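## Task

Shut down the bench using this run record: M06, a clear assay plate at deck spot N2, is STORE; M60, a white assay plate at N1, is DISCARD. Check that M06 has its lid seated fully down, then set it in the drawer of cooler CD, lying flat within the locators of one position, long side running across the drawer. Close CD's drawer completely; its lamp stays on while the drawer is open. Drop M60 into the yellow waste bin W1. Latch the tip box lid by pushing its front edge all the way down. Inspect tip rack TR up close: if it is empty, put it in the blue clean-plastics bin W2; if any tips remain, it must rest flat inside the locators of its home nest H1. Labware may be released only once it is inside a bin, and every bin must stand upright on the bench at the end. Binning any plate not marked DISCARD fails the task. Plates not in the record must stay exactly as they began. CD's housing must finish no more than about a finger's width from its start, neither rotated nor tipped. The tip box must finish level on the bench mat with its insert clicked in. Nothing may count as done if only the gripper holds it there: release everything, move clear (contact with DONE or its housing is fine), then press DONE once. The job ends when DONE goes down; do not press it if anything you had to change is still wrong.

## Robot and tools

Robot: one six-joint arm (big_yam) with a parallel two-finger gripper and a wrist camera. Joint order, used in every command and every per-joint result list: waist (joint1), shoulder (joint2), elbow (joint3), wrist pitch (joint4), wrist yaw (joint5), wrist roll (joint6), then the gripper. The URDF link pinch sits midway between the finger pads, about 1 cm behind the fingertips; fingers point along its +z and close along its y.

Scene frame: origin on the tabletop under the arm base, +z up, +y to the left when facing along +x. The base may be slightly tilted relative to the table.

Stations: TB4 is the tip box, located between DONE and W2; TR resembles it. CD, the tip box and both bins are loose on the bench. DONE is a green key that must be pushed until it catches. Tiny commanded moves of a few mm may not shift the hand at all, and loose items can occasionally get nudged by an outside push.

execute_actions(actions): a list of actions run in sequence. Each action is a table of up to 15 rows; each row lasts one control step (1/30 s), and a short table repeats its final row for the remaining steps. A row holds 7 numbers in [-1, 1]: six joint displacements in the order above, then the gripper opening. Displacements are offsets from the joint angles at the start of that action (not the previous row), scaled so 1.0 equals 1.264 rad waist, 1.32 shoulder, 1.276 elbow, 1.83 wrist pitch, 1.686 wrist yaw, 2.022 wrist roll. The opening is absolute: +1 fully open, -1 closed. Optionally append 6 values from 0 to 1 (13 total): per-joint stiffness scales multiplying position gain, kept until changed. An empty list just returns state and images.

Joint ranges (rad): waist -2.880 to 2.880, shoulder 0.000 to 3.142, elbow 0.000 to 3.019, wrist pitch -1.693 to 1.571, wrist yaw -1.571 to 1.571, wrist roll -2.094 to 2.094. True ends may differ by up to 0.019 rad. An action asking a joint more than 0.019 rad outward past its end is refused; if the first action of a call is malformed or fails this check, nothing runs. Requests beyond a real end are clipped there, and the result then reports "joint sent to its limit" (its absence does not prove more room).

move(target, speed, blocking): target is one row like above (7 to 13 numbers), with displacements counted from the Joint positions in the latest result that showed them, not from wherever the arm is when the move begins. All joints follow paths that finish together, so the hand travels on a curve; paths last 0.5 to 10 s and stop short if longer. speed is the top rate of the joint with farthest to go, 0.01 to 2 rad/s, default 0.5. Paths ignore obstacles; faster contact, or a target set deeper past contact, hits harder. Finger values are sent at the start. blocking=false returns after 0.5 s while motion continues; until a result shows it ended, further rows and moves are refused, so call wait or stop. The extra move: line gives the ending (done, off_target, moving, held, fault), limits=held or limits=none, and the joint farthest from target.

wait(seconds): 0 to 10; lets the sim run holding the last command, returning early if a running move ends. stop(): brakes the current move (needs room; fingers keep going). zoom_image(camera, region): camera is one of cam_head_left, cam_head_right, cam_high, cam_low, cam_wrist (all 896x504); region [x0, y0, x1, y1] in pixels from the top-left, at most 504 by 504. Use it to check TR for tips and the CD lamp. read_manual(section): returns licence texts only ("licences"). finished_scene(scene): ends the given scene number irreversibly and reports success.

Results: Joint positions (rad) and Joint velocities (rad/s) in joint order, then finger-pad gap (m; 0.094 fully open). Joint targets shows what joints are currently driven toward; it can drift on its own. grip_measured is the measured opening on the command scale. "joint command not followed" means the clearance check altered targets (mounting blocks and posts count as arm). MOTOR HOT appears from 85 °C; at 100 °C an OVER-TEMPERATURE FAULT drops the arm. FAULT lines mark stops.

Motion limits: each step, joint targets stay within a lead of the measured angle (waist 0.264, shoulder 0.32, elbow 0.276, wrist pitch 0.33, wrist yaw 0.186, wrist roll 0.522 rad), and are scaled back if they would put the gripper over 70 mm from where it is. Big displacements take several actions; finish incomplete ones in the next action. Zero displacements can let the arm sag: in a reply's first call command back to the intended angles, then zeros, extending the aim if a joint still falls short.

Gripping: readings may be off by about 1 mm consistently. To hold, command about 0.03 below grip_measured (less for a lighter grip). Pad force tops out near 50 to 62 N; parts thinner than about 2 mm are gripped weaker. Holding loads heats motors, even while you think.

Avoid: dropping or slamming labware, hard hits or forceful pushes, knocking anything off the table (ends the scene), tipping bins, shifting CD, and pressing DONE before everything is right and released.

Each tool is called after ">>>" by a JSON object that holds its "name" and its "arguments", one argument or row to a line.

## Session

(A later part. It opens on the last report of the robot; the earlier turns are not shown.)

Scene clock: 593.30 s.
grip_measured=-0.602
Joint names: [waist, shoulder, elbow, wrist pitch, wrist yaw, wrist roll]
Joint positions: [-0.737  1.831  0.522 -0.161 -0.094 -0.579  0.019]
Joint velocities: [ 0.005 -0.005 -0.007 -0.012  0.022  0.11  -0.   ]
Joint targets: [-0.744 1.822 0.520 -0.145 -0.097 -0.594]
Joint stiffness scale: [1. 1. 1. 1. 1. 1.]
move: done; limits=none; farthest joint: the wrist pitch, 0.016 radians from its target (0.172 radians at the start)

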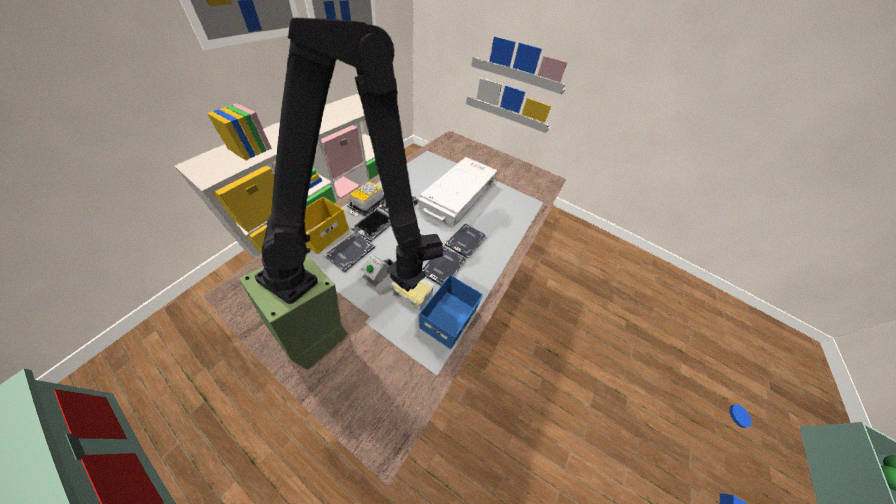

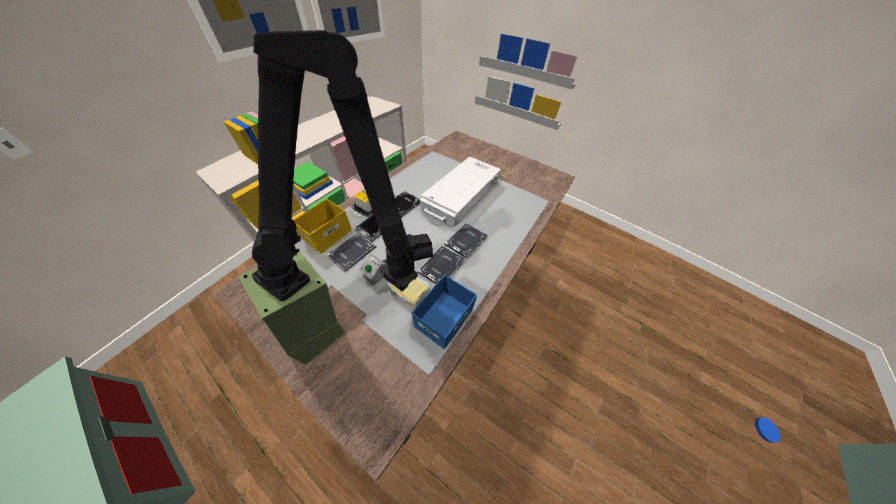

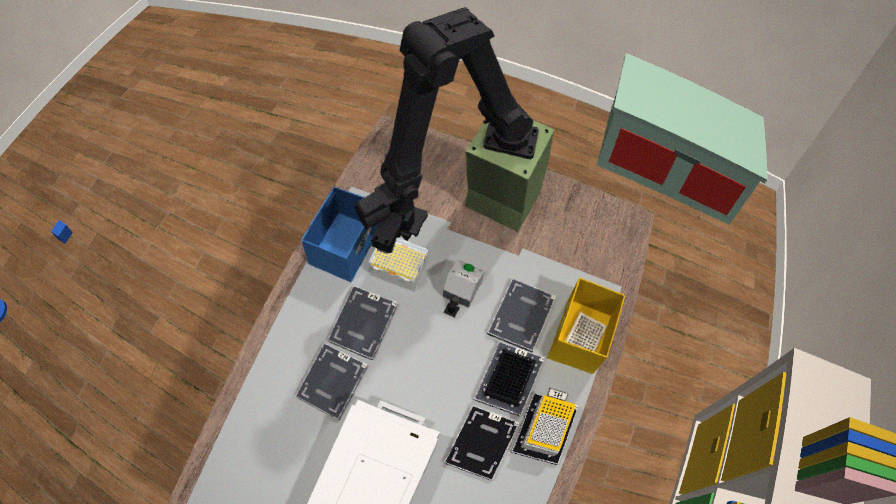

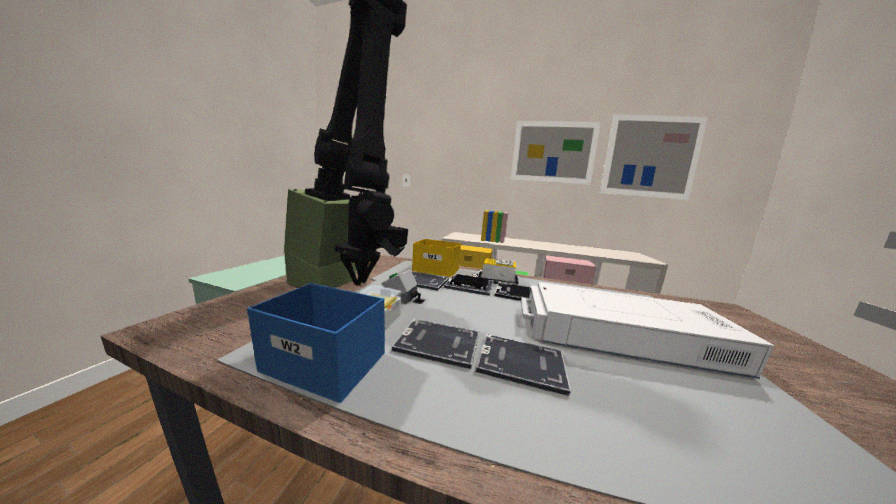

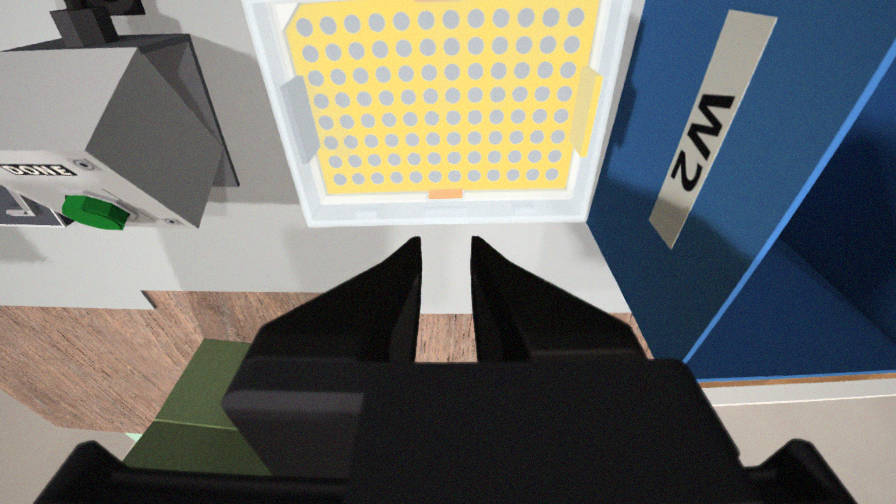

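>>> {"name": "move", "arguments": {
  "target": [0,0.108,0.035,0.064,0,0,-0.6],
  "speed": 0.1
}}

>>> {"name": "zoom_image", "arguments": {
  "camera": "cam_head_left",
  "region": [350,230,470,330]
}}

Scene clock: 598.03 s.
grip_measured=-0.602
Joint names: [waist, shoulder, elbow, wrist pitch, wrist yaw, wrist roll]
Joint positions: [-0.737  1.936  0.552 -0.075 -0.094 -0.58   0.019]
Joint velocities: [ 0.015 -0.005 -0.017  0.002  0.022 -0.037  0.001]
Joint targets: [-0.737 1.974 0.566 -0.044 -0.094 -0.579]
Joint stiffness scale: [1. 1. 1. 1. 1. 1.]
move: off_target; limits=none; farthest joint: the shoulder, 0.038 radians from its target (0.142 radians at the start)

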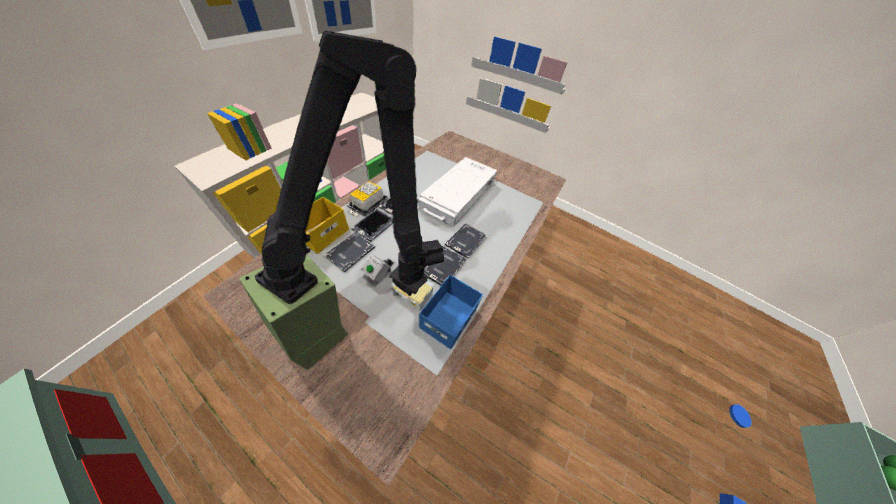

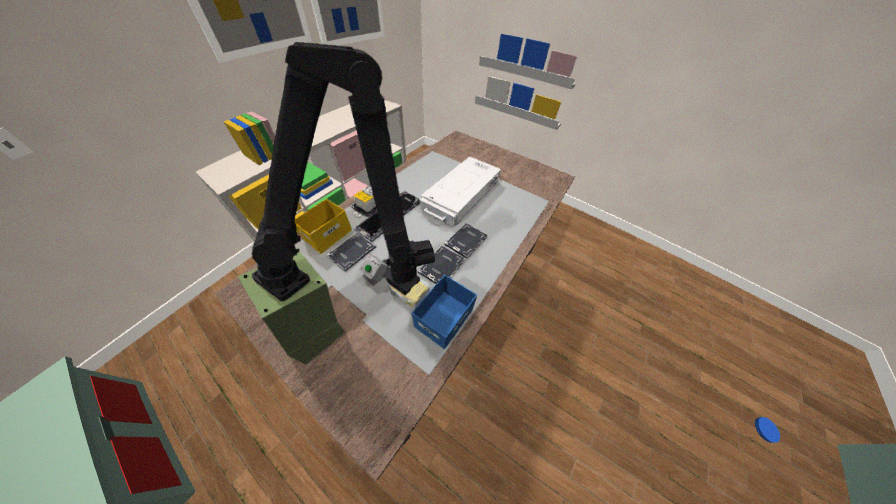

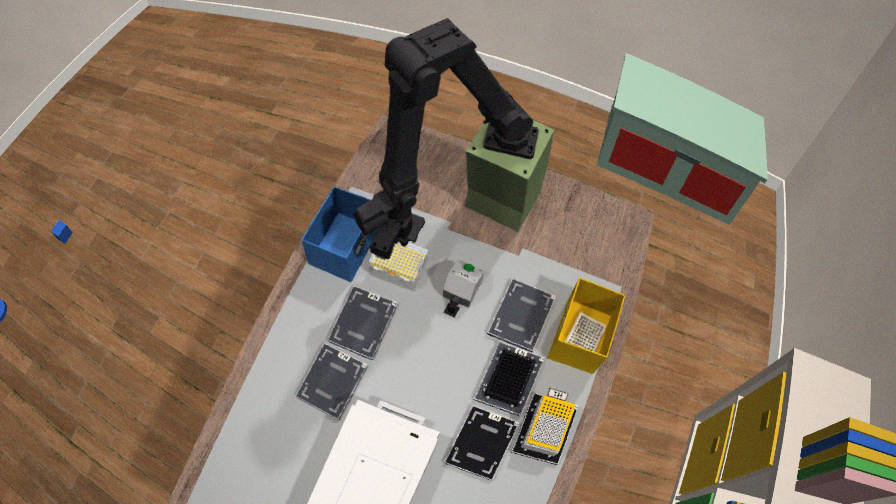

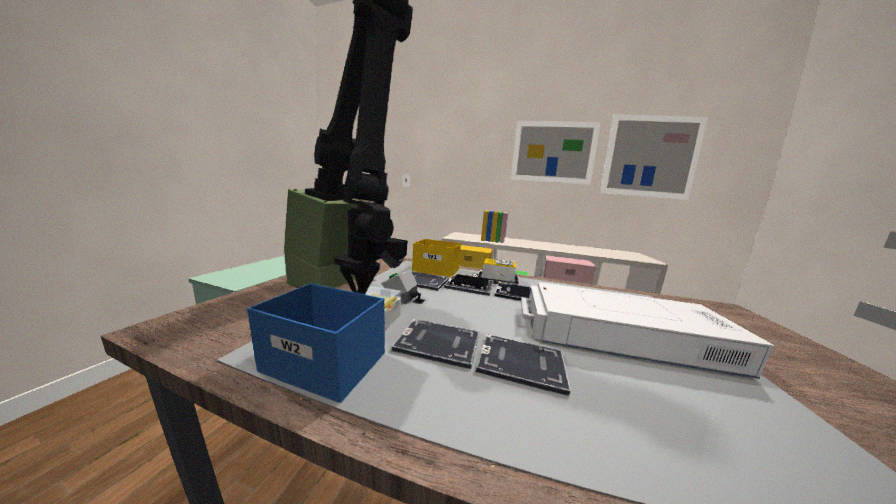

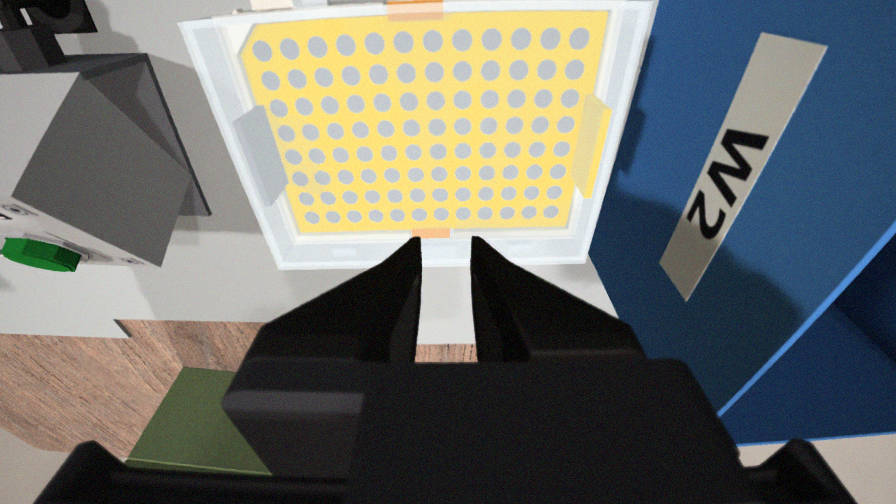

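Region (350, 230, 470, 330) of cam_head_left's 896x504 image, scaled by 4.200, with more detail than that image has.

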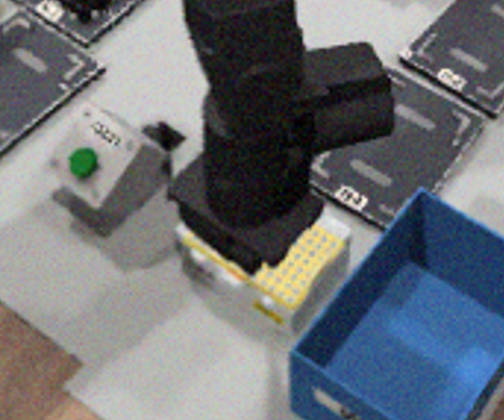

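In contact. Press more.

>>> {"name": "move", "arguments": {
  "target": [0,0.055,0.016,0.03,0,0,-0.6],
  "speed": 0.05
}}

Scene clock: 601.53 s.
grip_measured=-0.602
Joint names: [waist, shoulder, elbow, wrist pitch, wrist yaw, wrist roll]
Joint positions: [-0.737  1.938  0.551 -0.069 -0.095 -0.58   0.019]
Joint velocities: [-0.015  0.005  0.002 -0.002 -0.022 -0.007 -0.001]
Joint targets: [-0.737 2.009 0.572 -0.020 -0.095 -0.580]
Joint stiffness scale: [1. 1. 1. 1. 1. 1.]
move: off_target; limits=none; farthest joint: the shoulder, 0.070 radians from its target (0.073 radians at the start)

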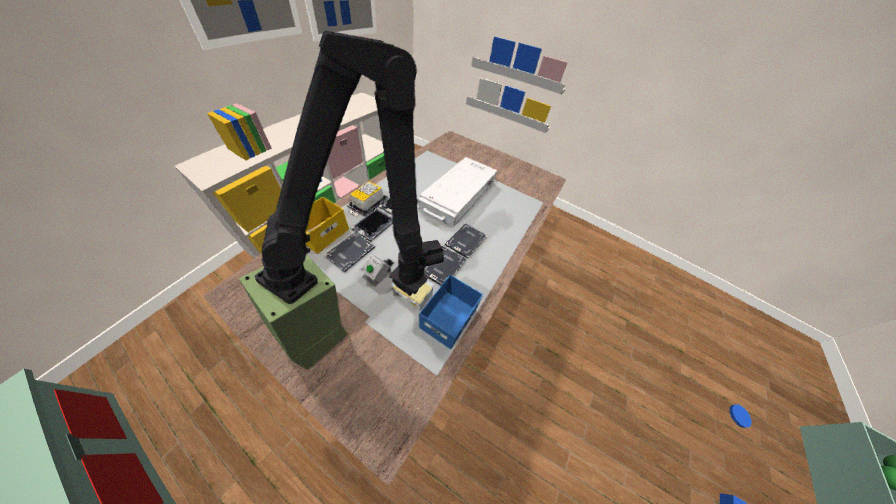

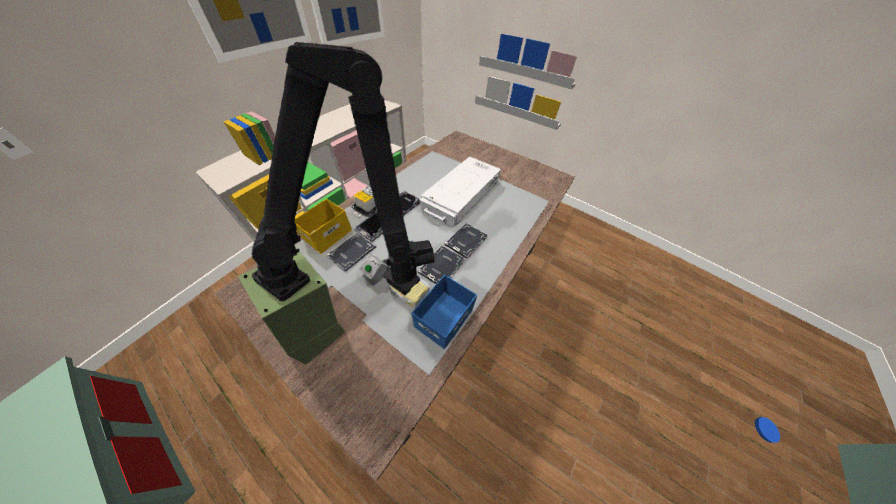

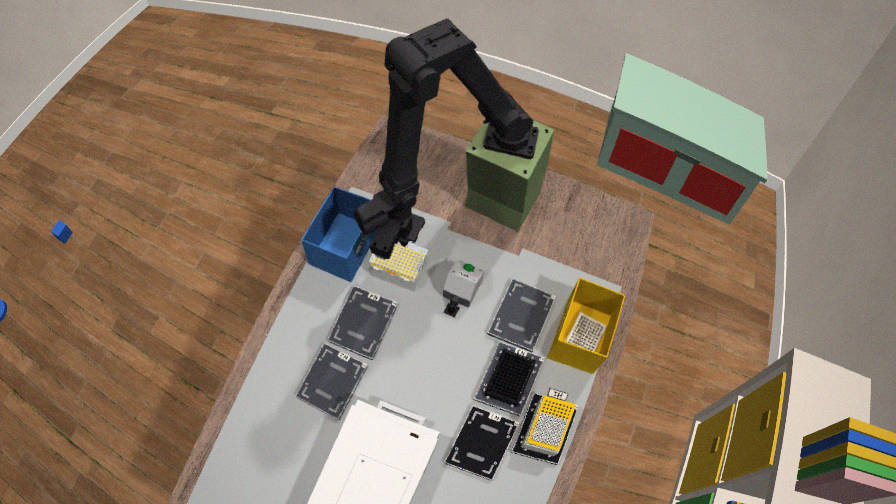

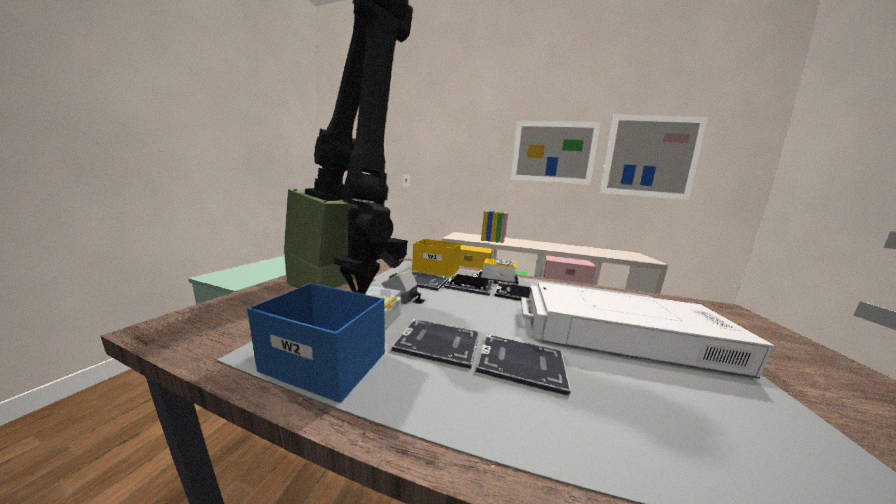

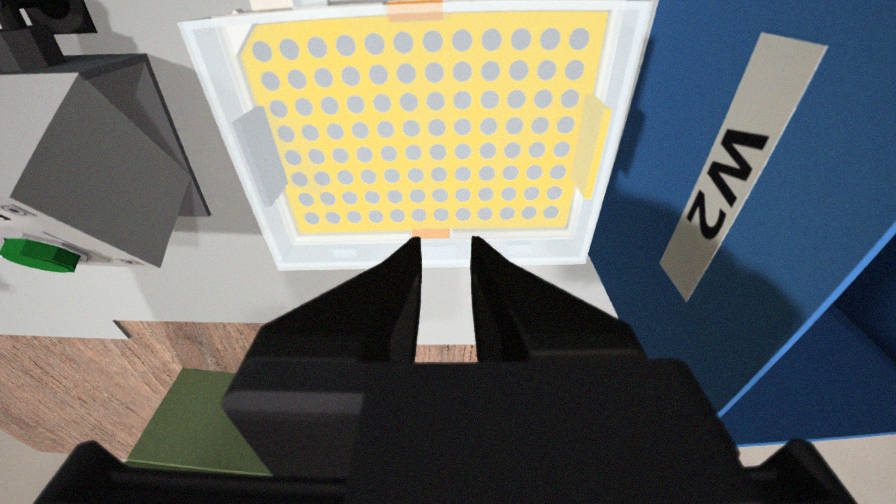

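>>> {"name": "zoom_image", "arguments": {
  "camera": "cam_low",
  "region": [310,230,420,320]
}}

>>> {"name": "zoom_image", "arguments": {
  "camera": "cam_high",
  "region": [330,180,460,300]
}}

>>> {"name": "zoom_image", "arguments": {
  "camera": "cam_head_right",
  "region": [370,250,450,320]
}}

Region (310, 230, 420, 320) of cam_low's 896x504 image, scaled by 4.582, with more detail than that image has; it fills the top 412 rows of this view, and the rest is white.

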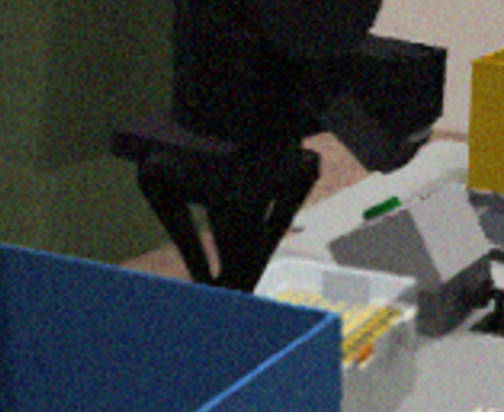

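Region (330, 180, 460, 300) of cam_high's 896x504 image, scaled by 3.877, with more detail than that image has; it fills the top 465 rows of this view, and the rest is white.

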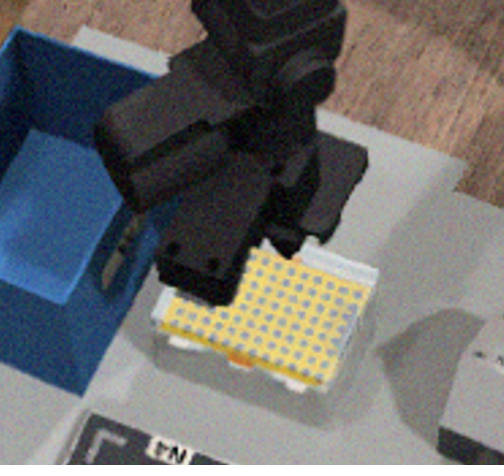

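Region (370, 250, 450, 320) of cam_head_right's 896x504 image, scaled by 6.300, with more detail than that image has; it fills the top 441 rows of this view, and the rest is white.

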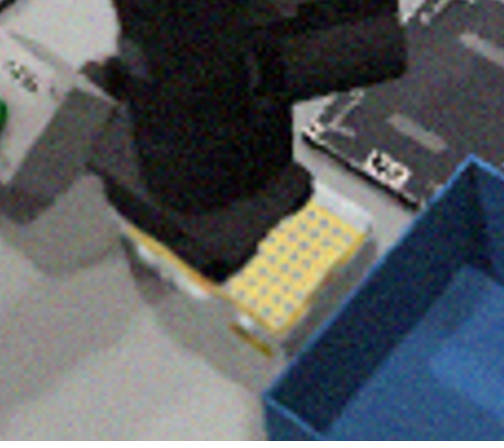

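>>> {"name": "move", "arguments": {
  "target": [0,0.085,0.016,0.027,0,0,-0.6],
  "speed": 0.06
}}

>>> {"name": "move", "arguments": {
  "target": [0.2,-0.2,0,-0.14,0,0,-1],
  "speed": 0.3
}}

>>> {"name": "zoom_image", "arguments": {
  "camera": "cam_head_right",
  "region": [370,250,450,320]
}}

>>> {"name": "zoom_image", "arguments": {
  "camera": "cam_head_left",
  "region": [375,250,455,320]
}}

Scene clock: 614.80 s.
grip_measured=-0.602
Joint names: [waist, shoulder, elbow, wrist pitch, wrist yaw, wrist roll]
Joint positions: [-0.737  1.94   0.55  -0.063 -0.095 -0.58   0.019]
Joint velocities: [ 0.005 -0.005  0.002  0.002 -0.022  0.022 -0.   ]
Joint targets: [-0.737 2.050 0.571 -0.020 -0.095 -0.580]
Joint stiffness scale: [1. 1. 1. 1. 1. 1.]
move: off_target; limits=none; farthest joint: the shoulder, 0.110 radians from its target (0.112 radians at the start)

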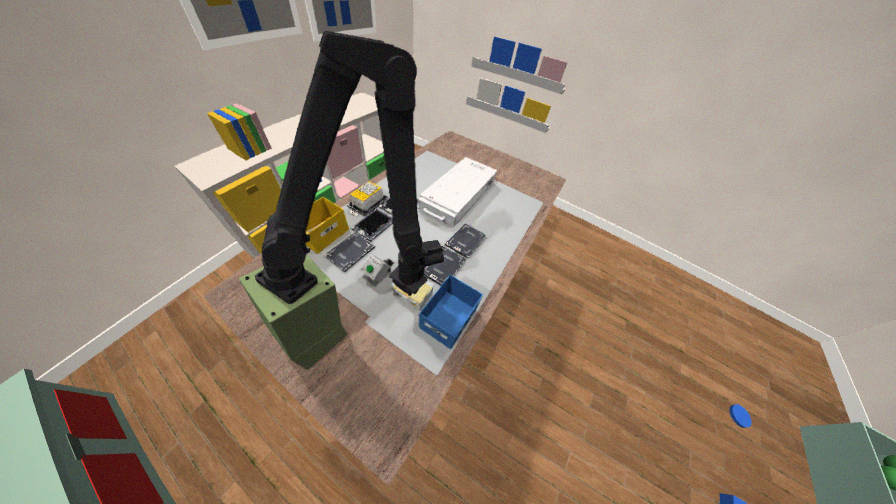

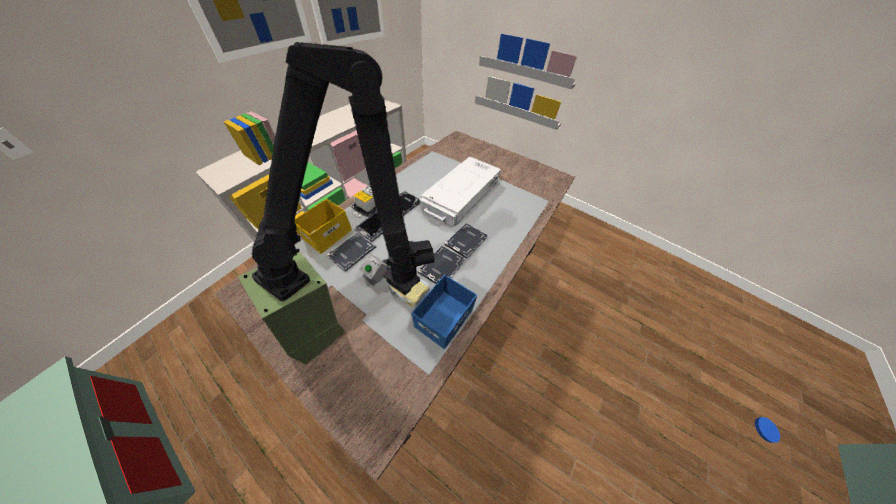

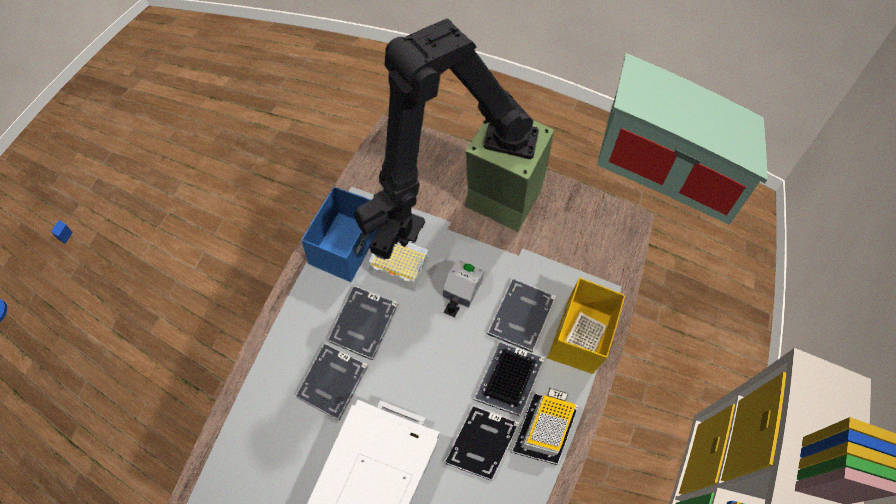

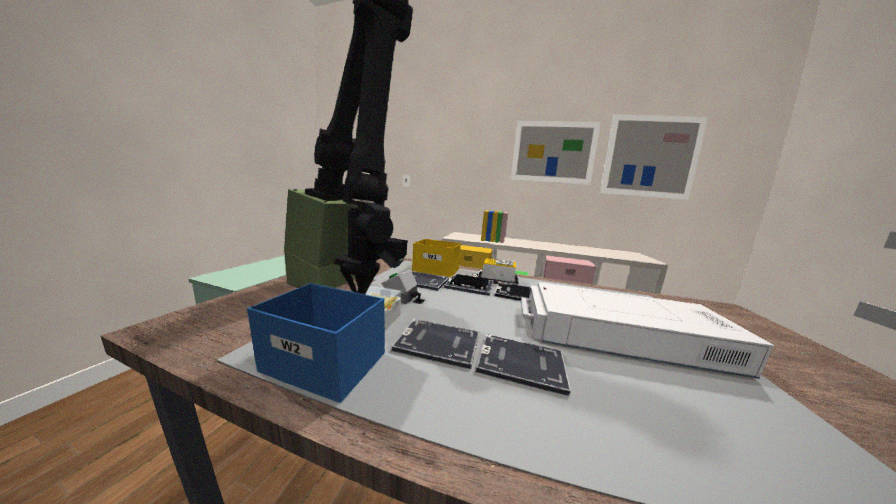

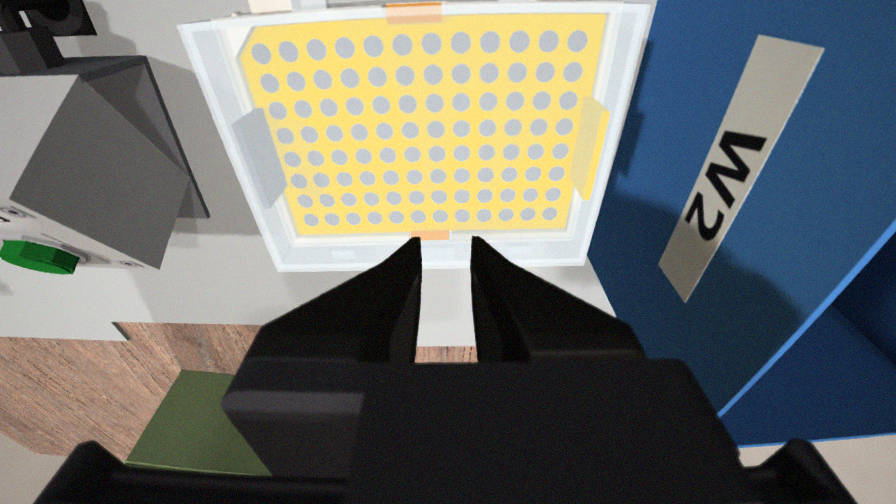

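Scene clock: 616.13 s.
grip_measured=-0.988
Joint names: [waist, shoulder, elbow, wrist pitch, wrist yaw, wrist roll]
Joint positions: [-0.49   1.677  0.549 -0.303 -0.094 -0.58   0.001]
Joint velocities: [-0.005 -0.005 -0.002 -0.022  0.007 -0.007 -0.001]
Joint targets: [-0.484 1.676 0.549 -0.320 -0.095 -0.580]
Joint stiffness scale: [1. 1. 1. 1. 1. 1.]
move: done; limits=none; farthest joint: the wrist pitch, 0.016 radians from its target (0.256 radians at the start)

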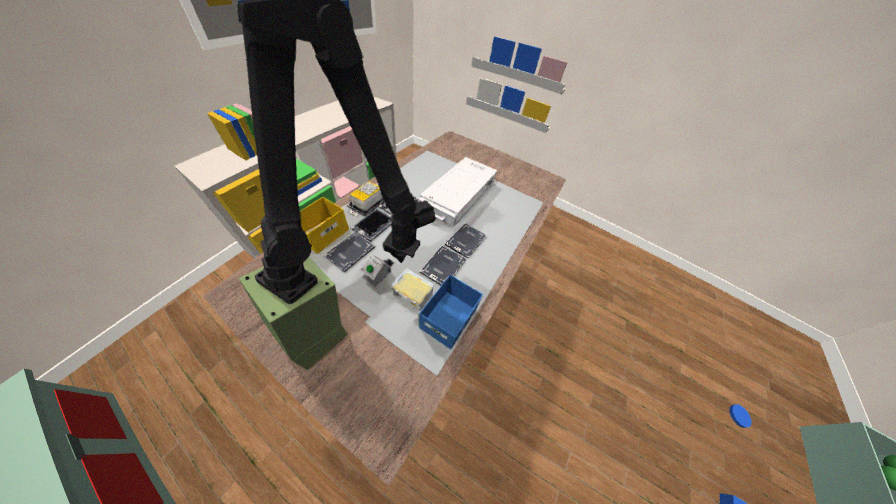

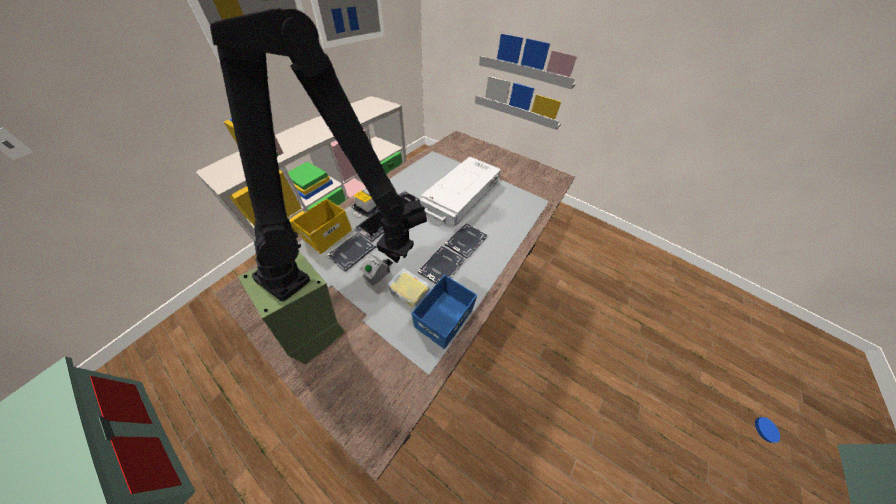

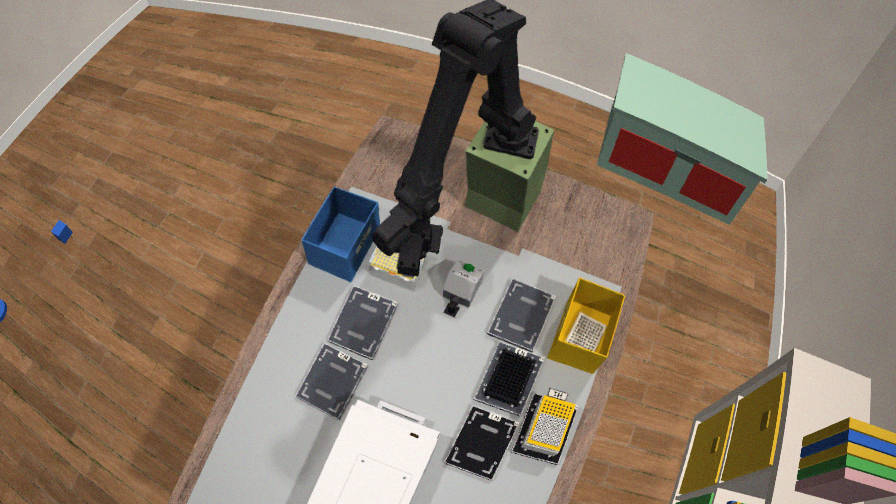

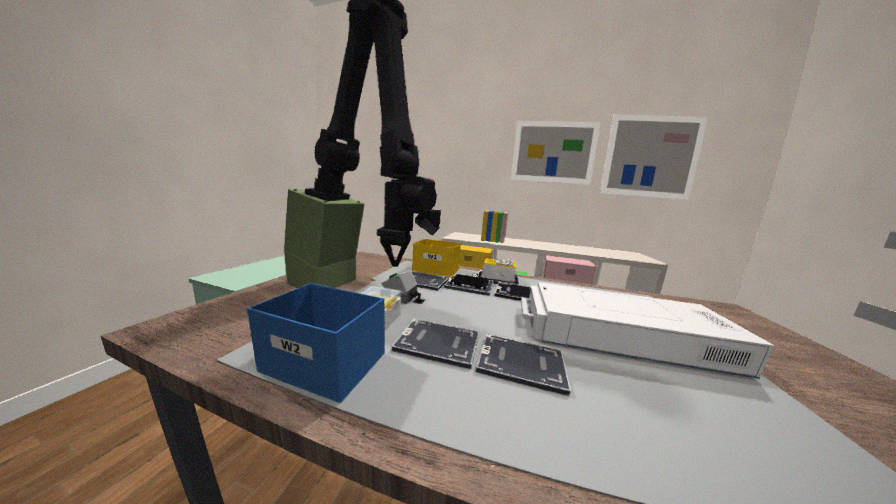

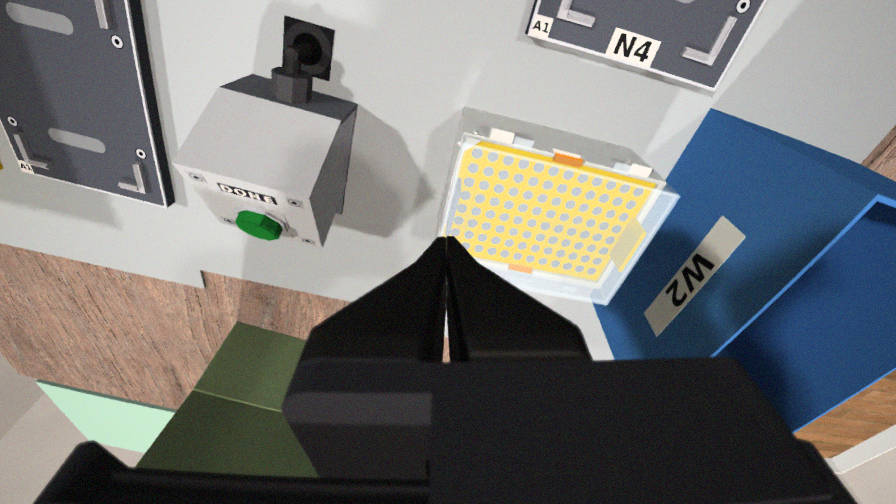

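Region (370, 250, 450, 320) of cam_head_right's 896x504 image, scaled by 6.300, with more detail than that image has; it fills the top 441 rows of this view, and the rest is white.

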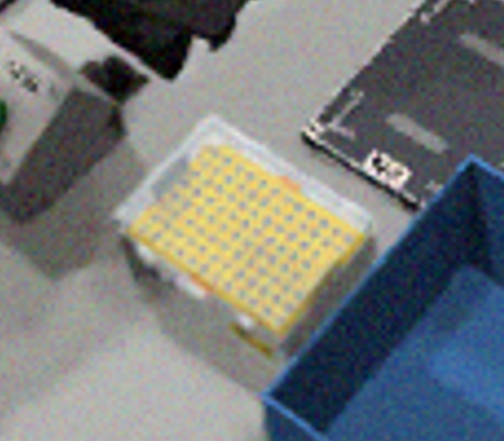

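Region (375, 250, 455, 320) of cam_head_left's 896x504 image, scaled by 6.300, with more detail than that image has; it fills the top 441 rows of this view, and the rest is white.

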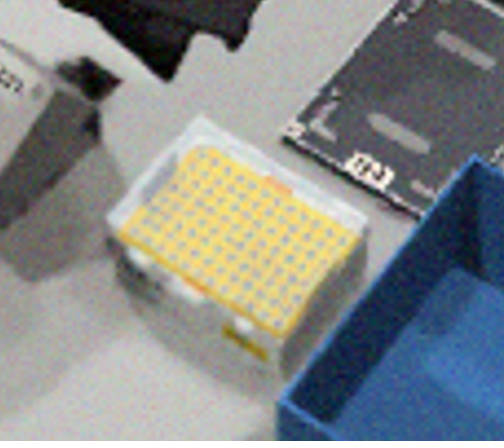

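>>> {"name": "move", "arguments": {
  "target": [0.306,-0.036,-0.17,0.104,0.047,-0.49,-1],
  "speed": 0.7
}}

Scene clock: 623.97 s.
grip_measured=-0.988
Joint names: [waist, shoulder, elbow, wrist pitch, wrist yaw, wrist roll]
Joint positions: [-0.111  1.639  0.336 -0.13  -0.018 -1.555  0.001]
Joint velocities: [-0.005 -0.005 -0.002  0.002 -0.022 -0.022 -0.001]
Joint targets: [-0.103 1.630 0.332 -0.113 -0.015 -1.570]
Joint stiffness scale: [1. 1. 1. 1. 1. 1.]
move: done; limits=none; farthest joint: the wrist pitch, 0.017 radians from its target (0.191 radians at the start)

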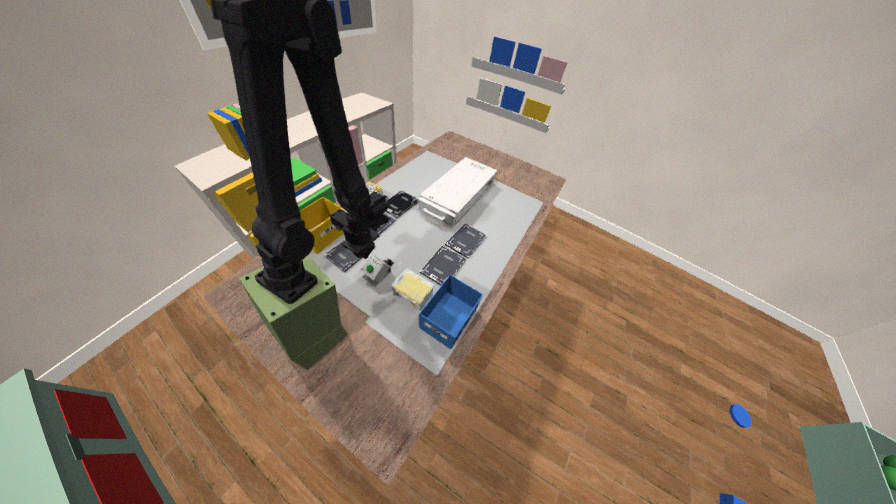

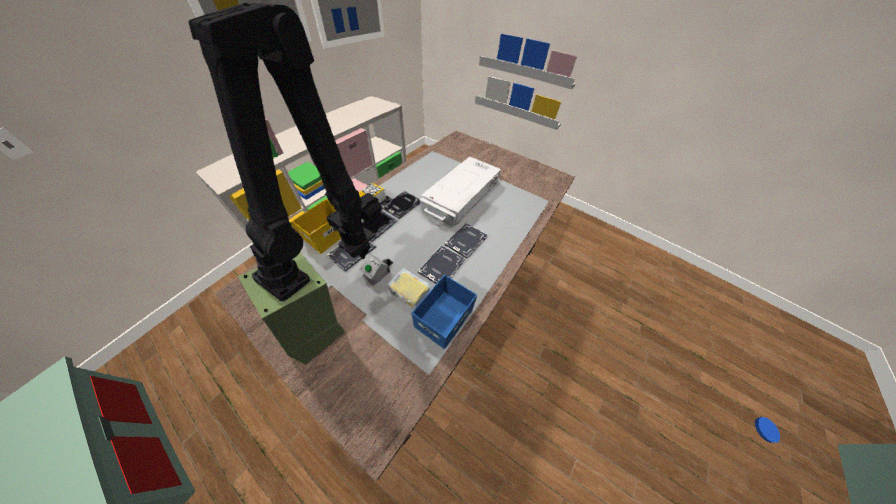

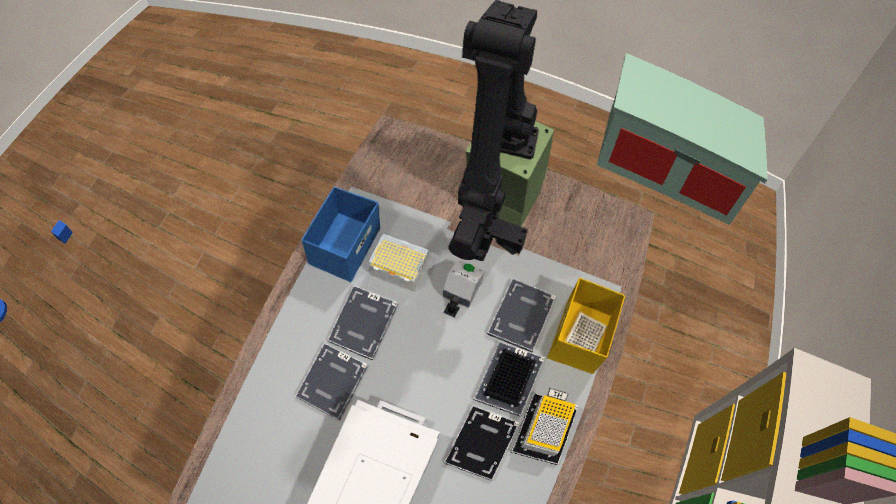

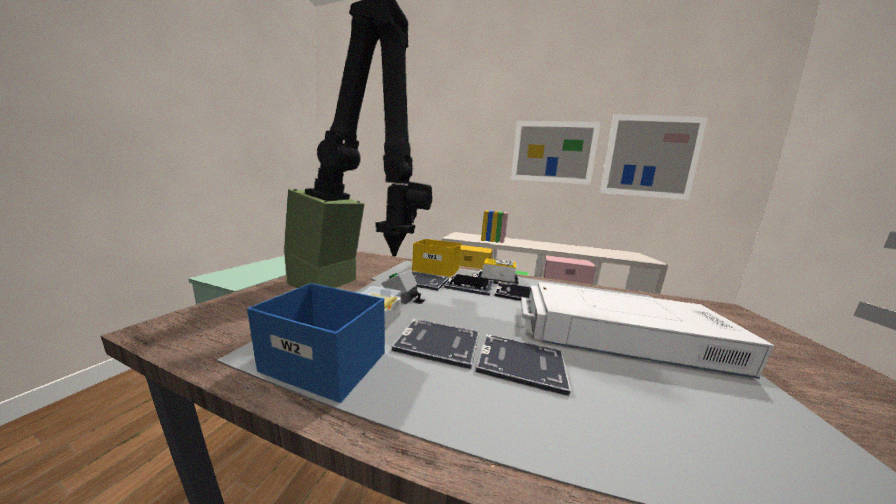

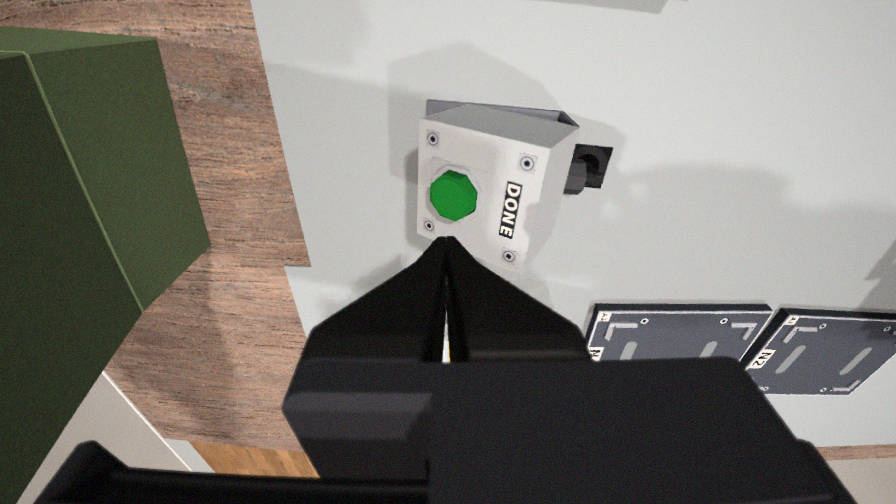

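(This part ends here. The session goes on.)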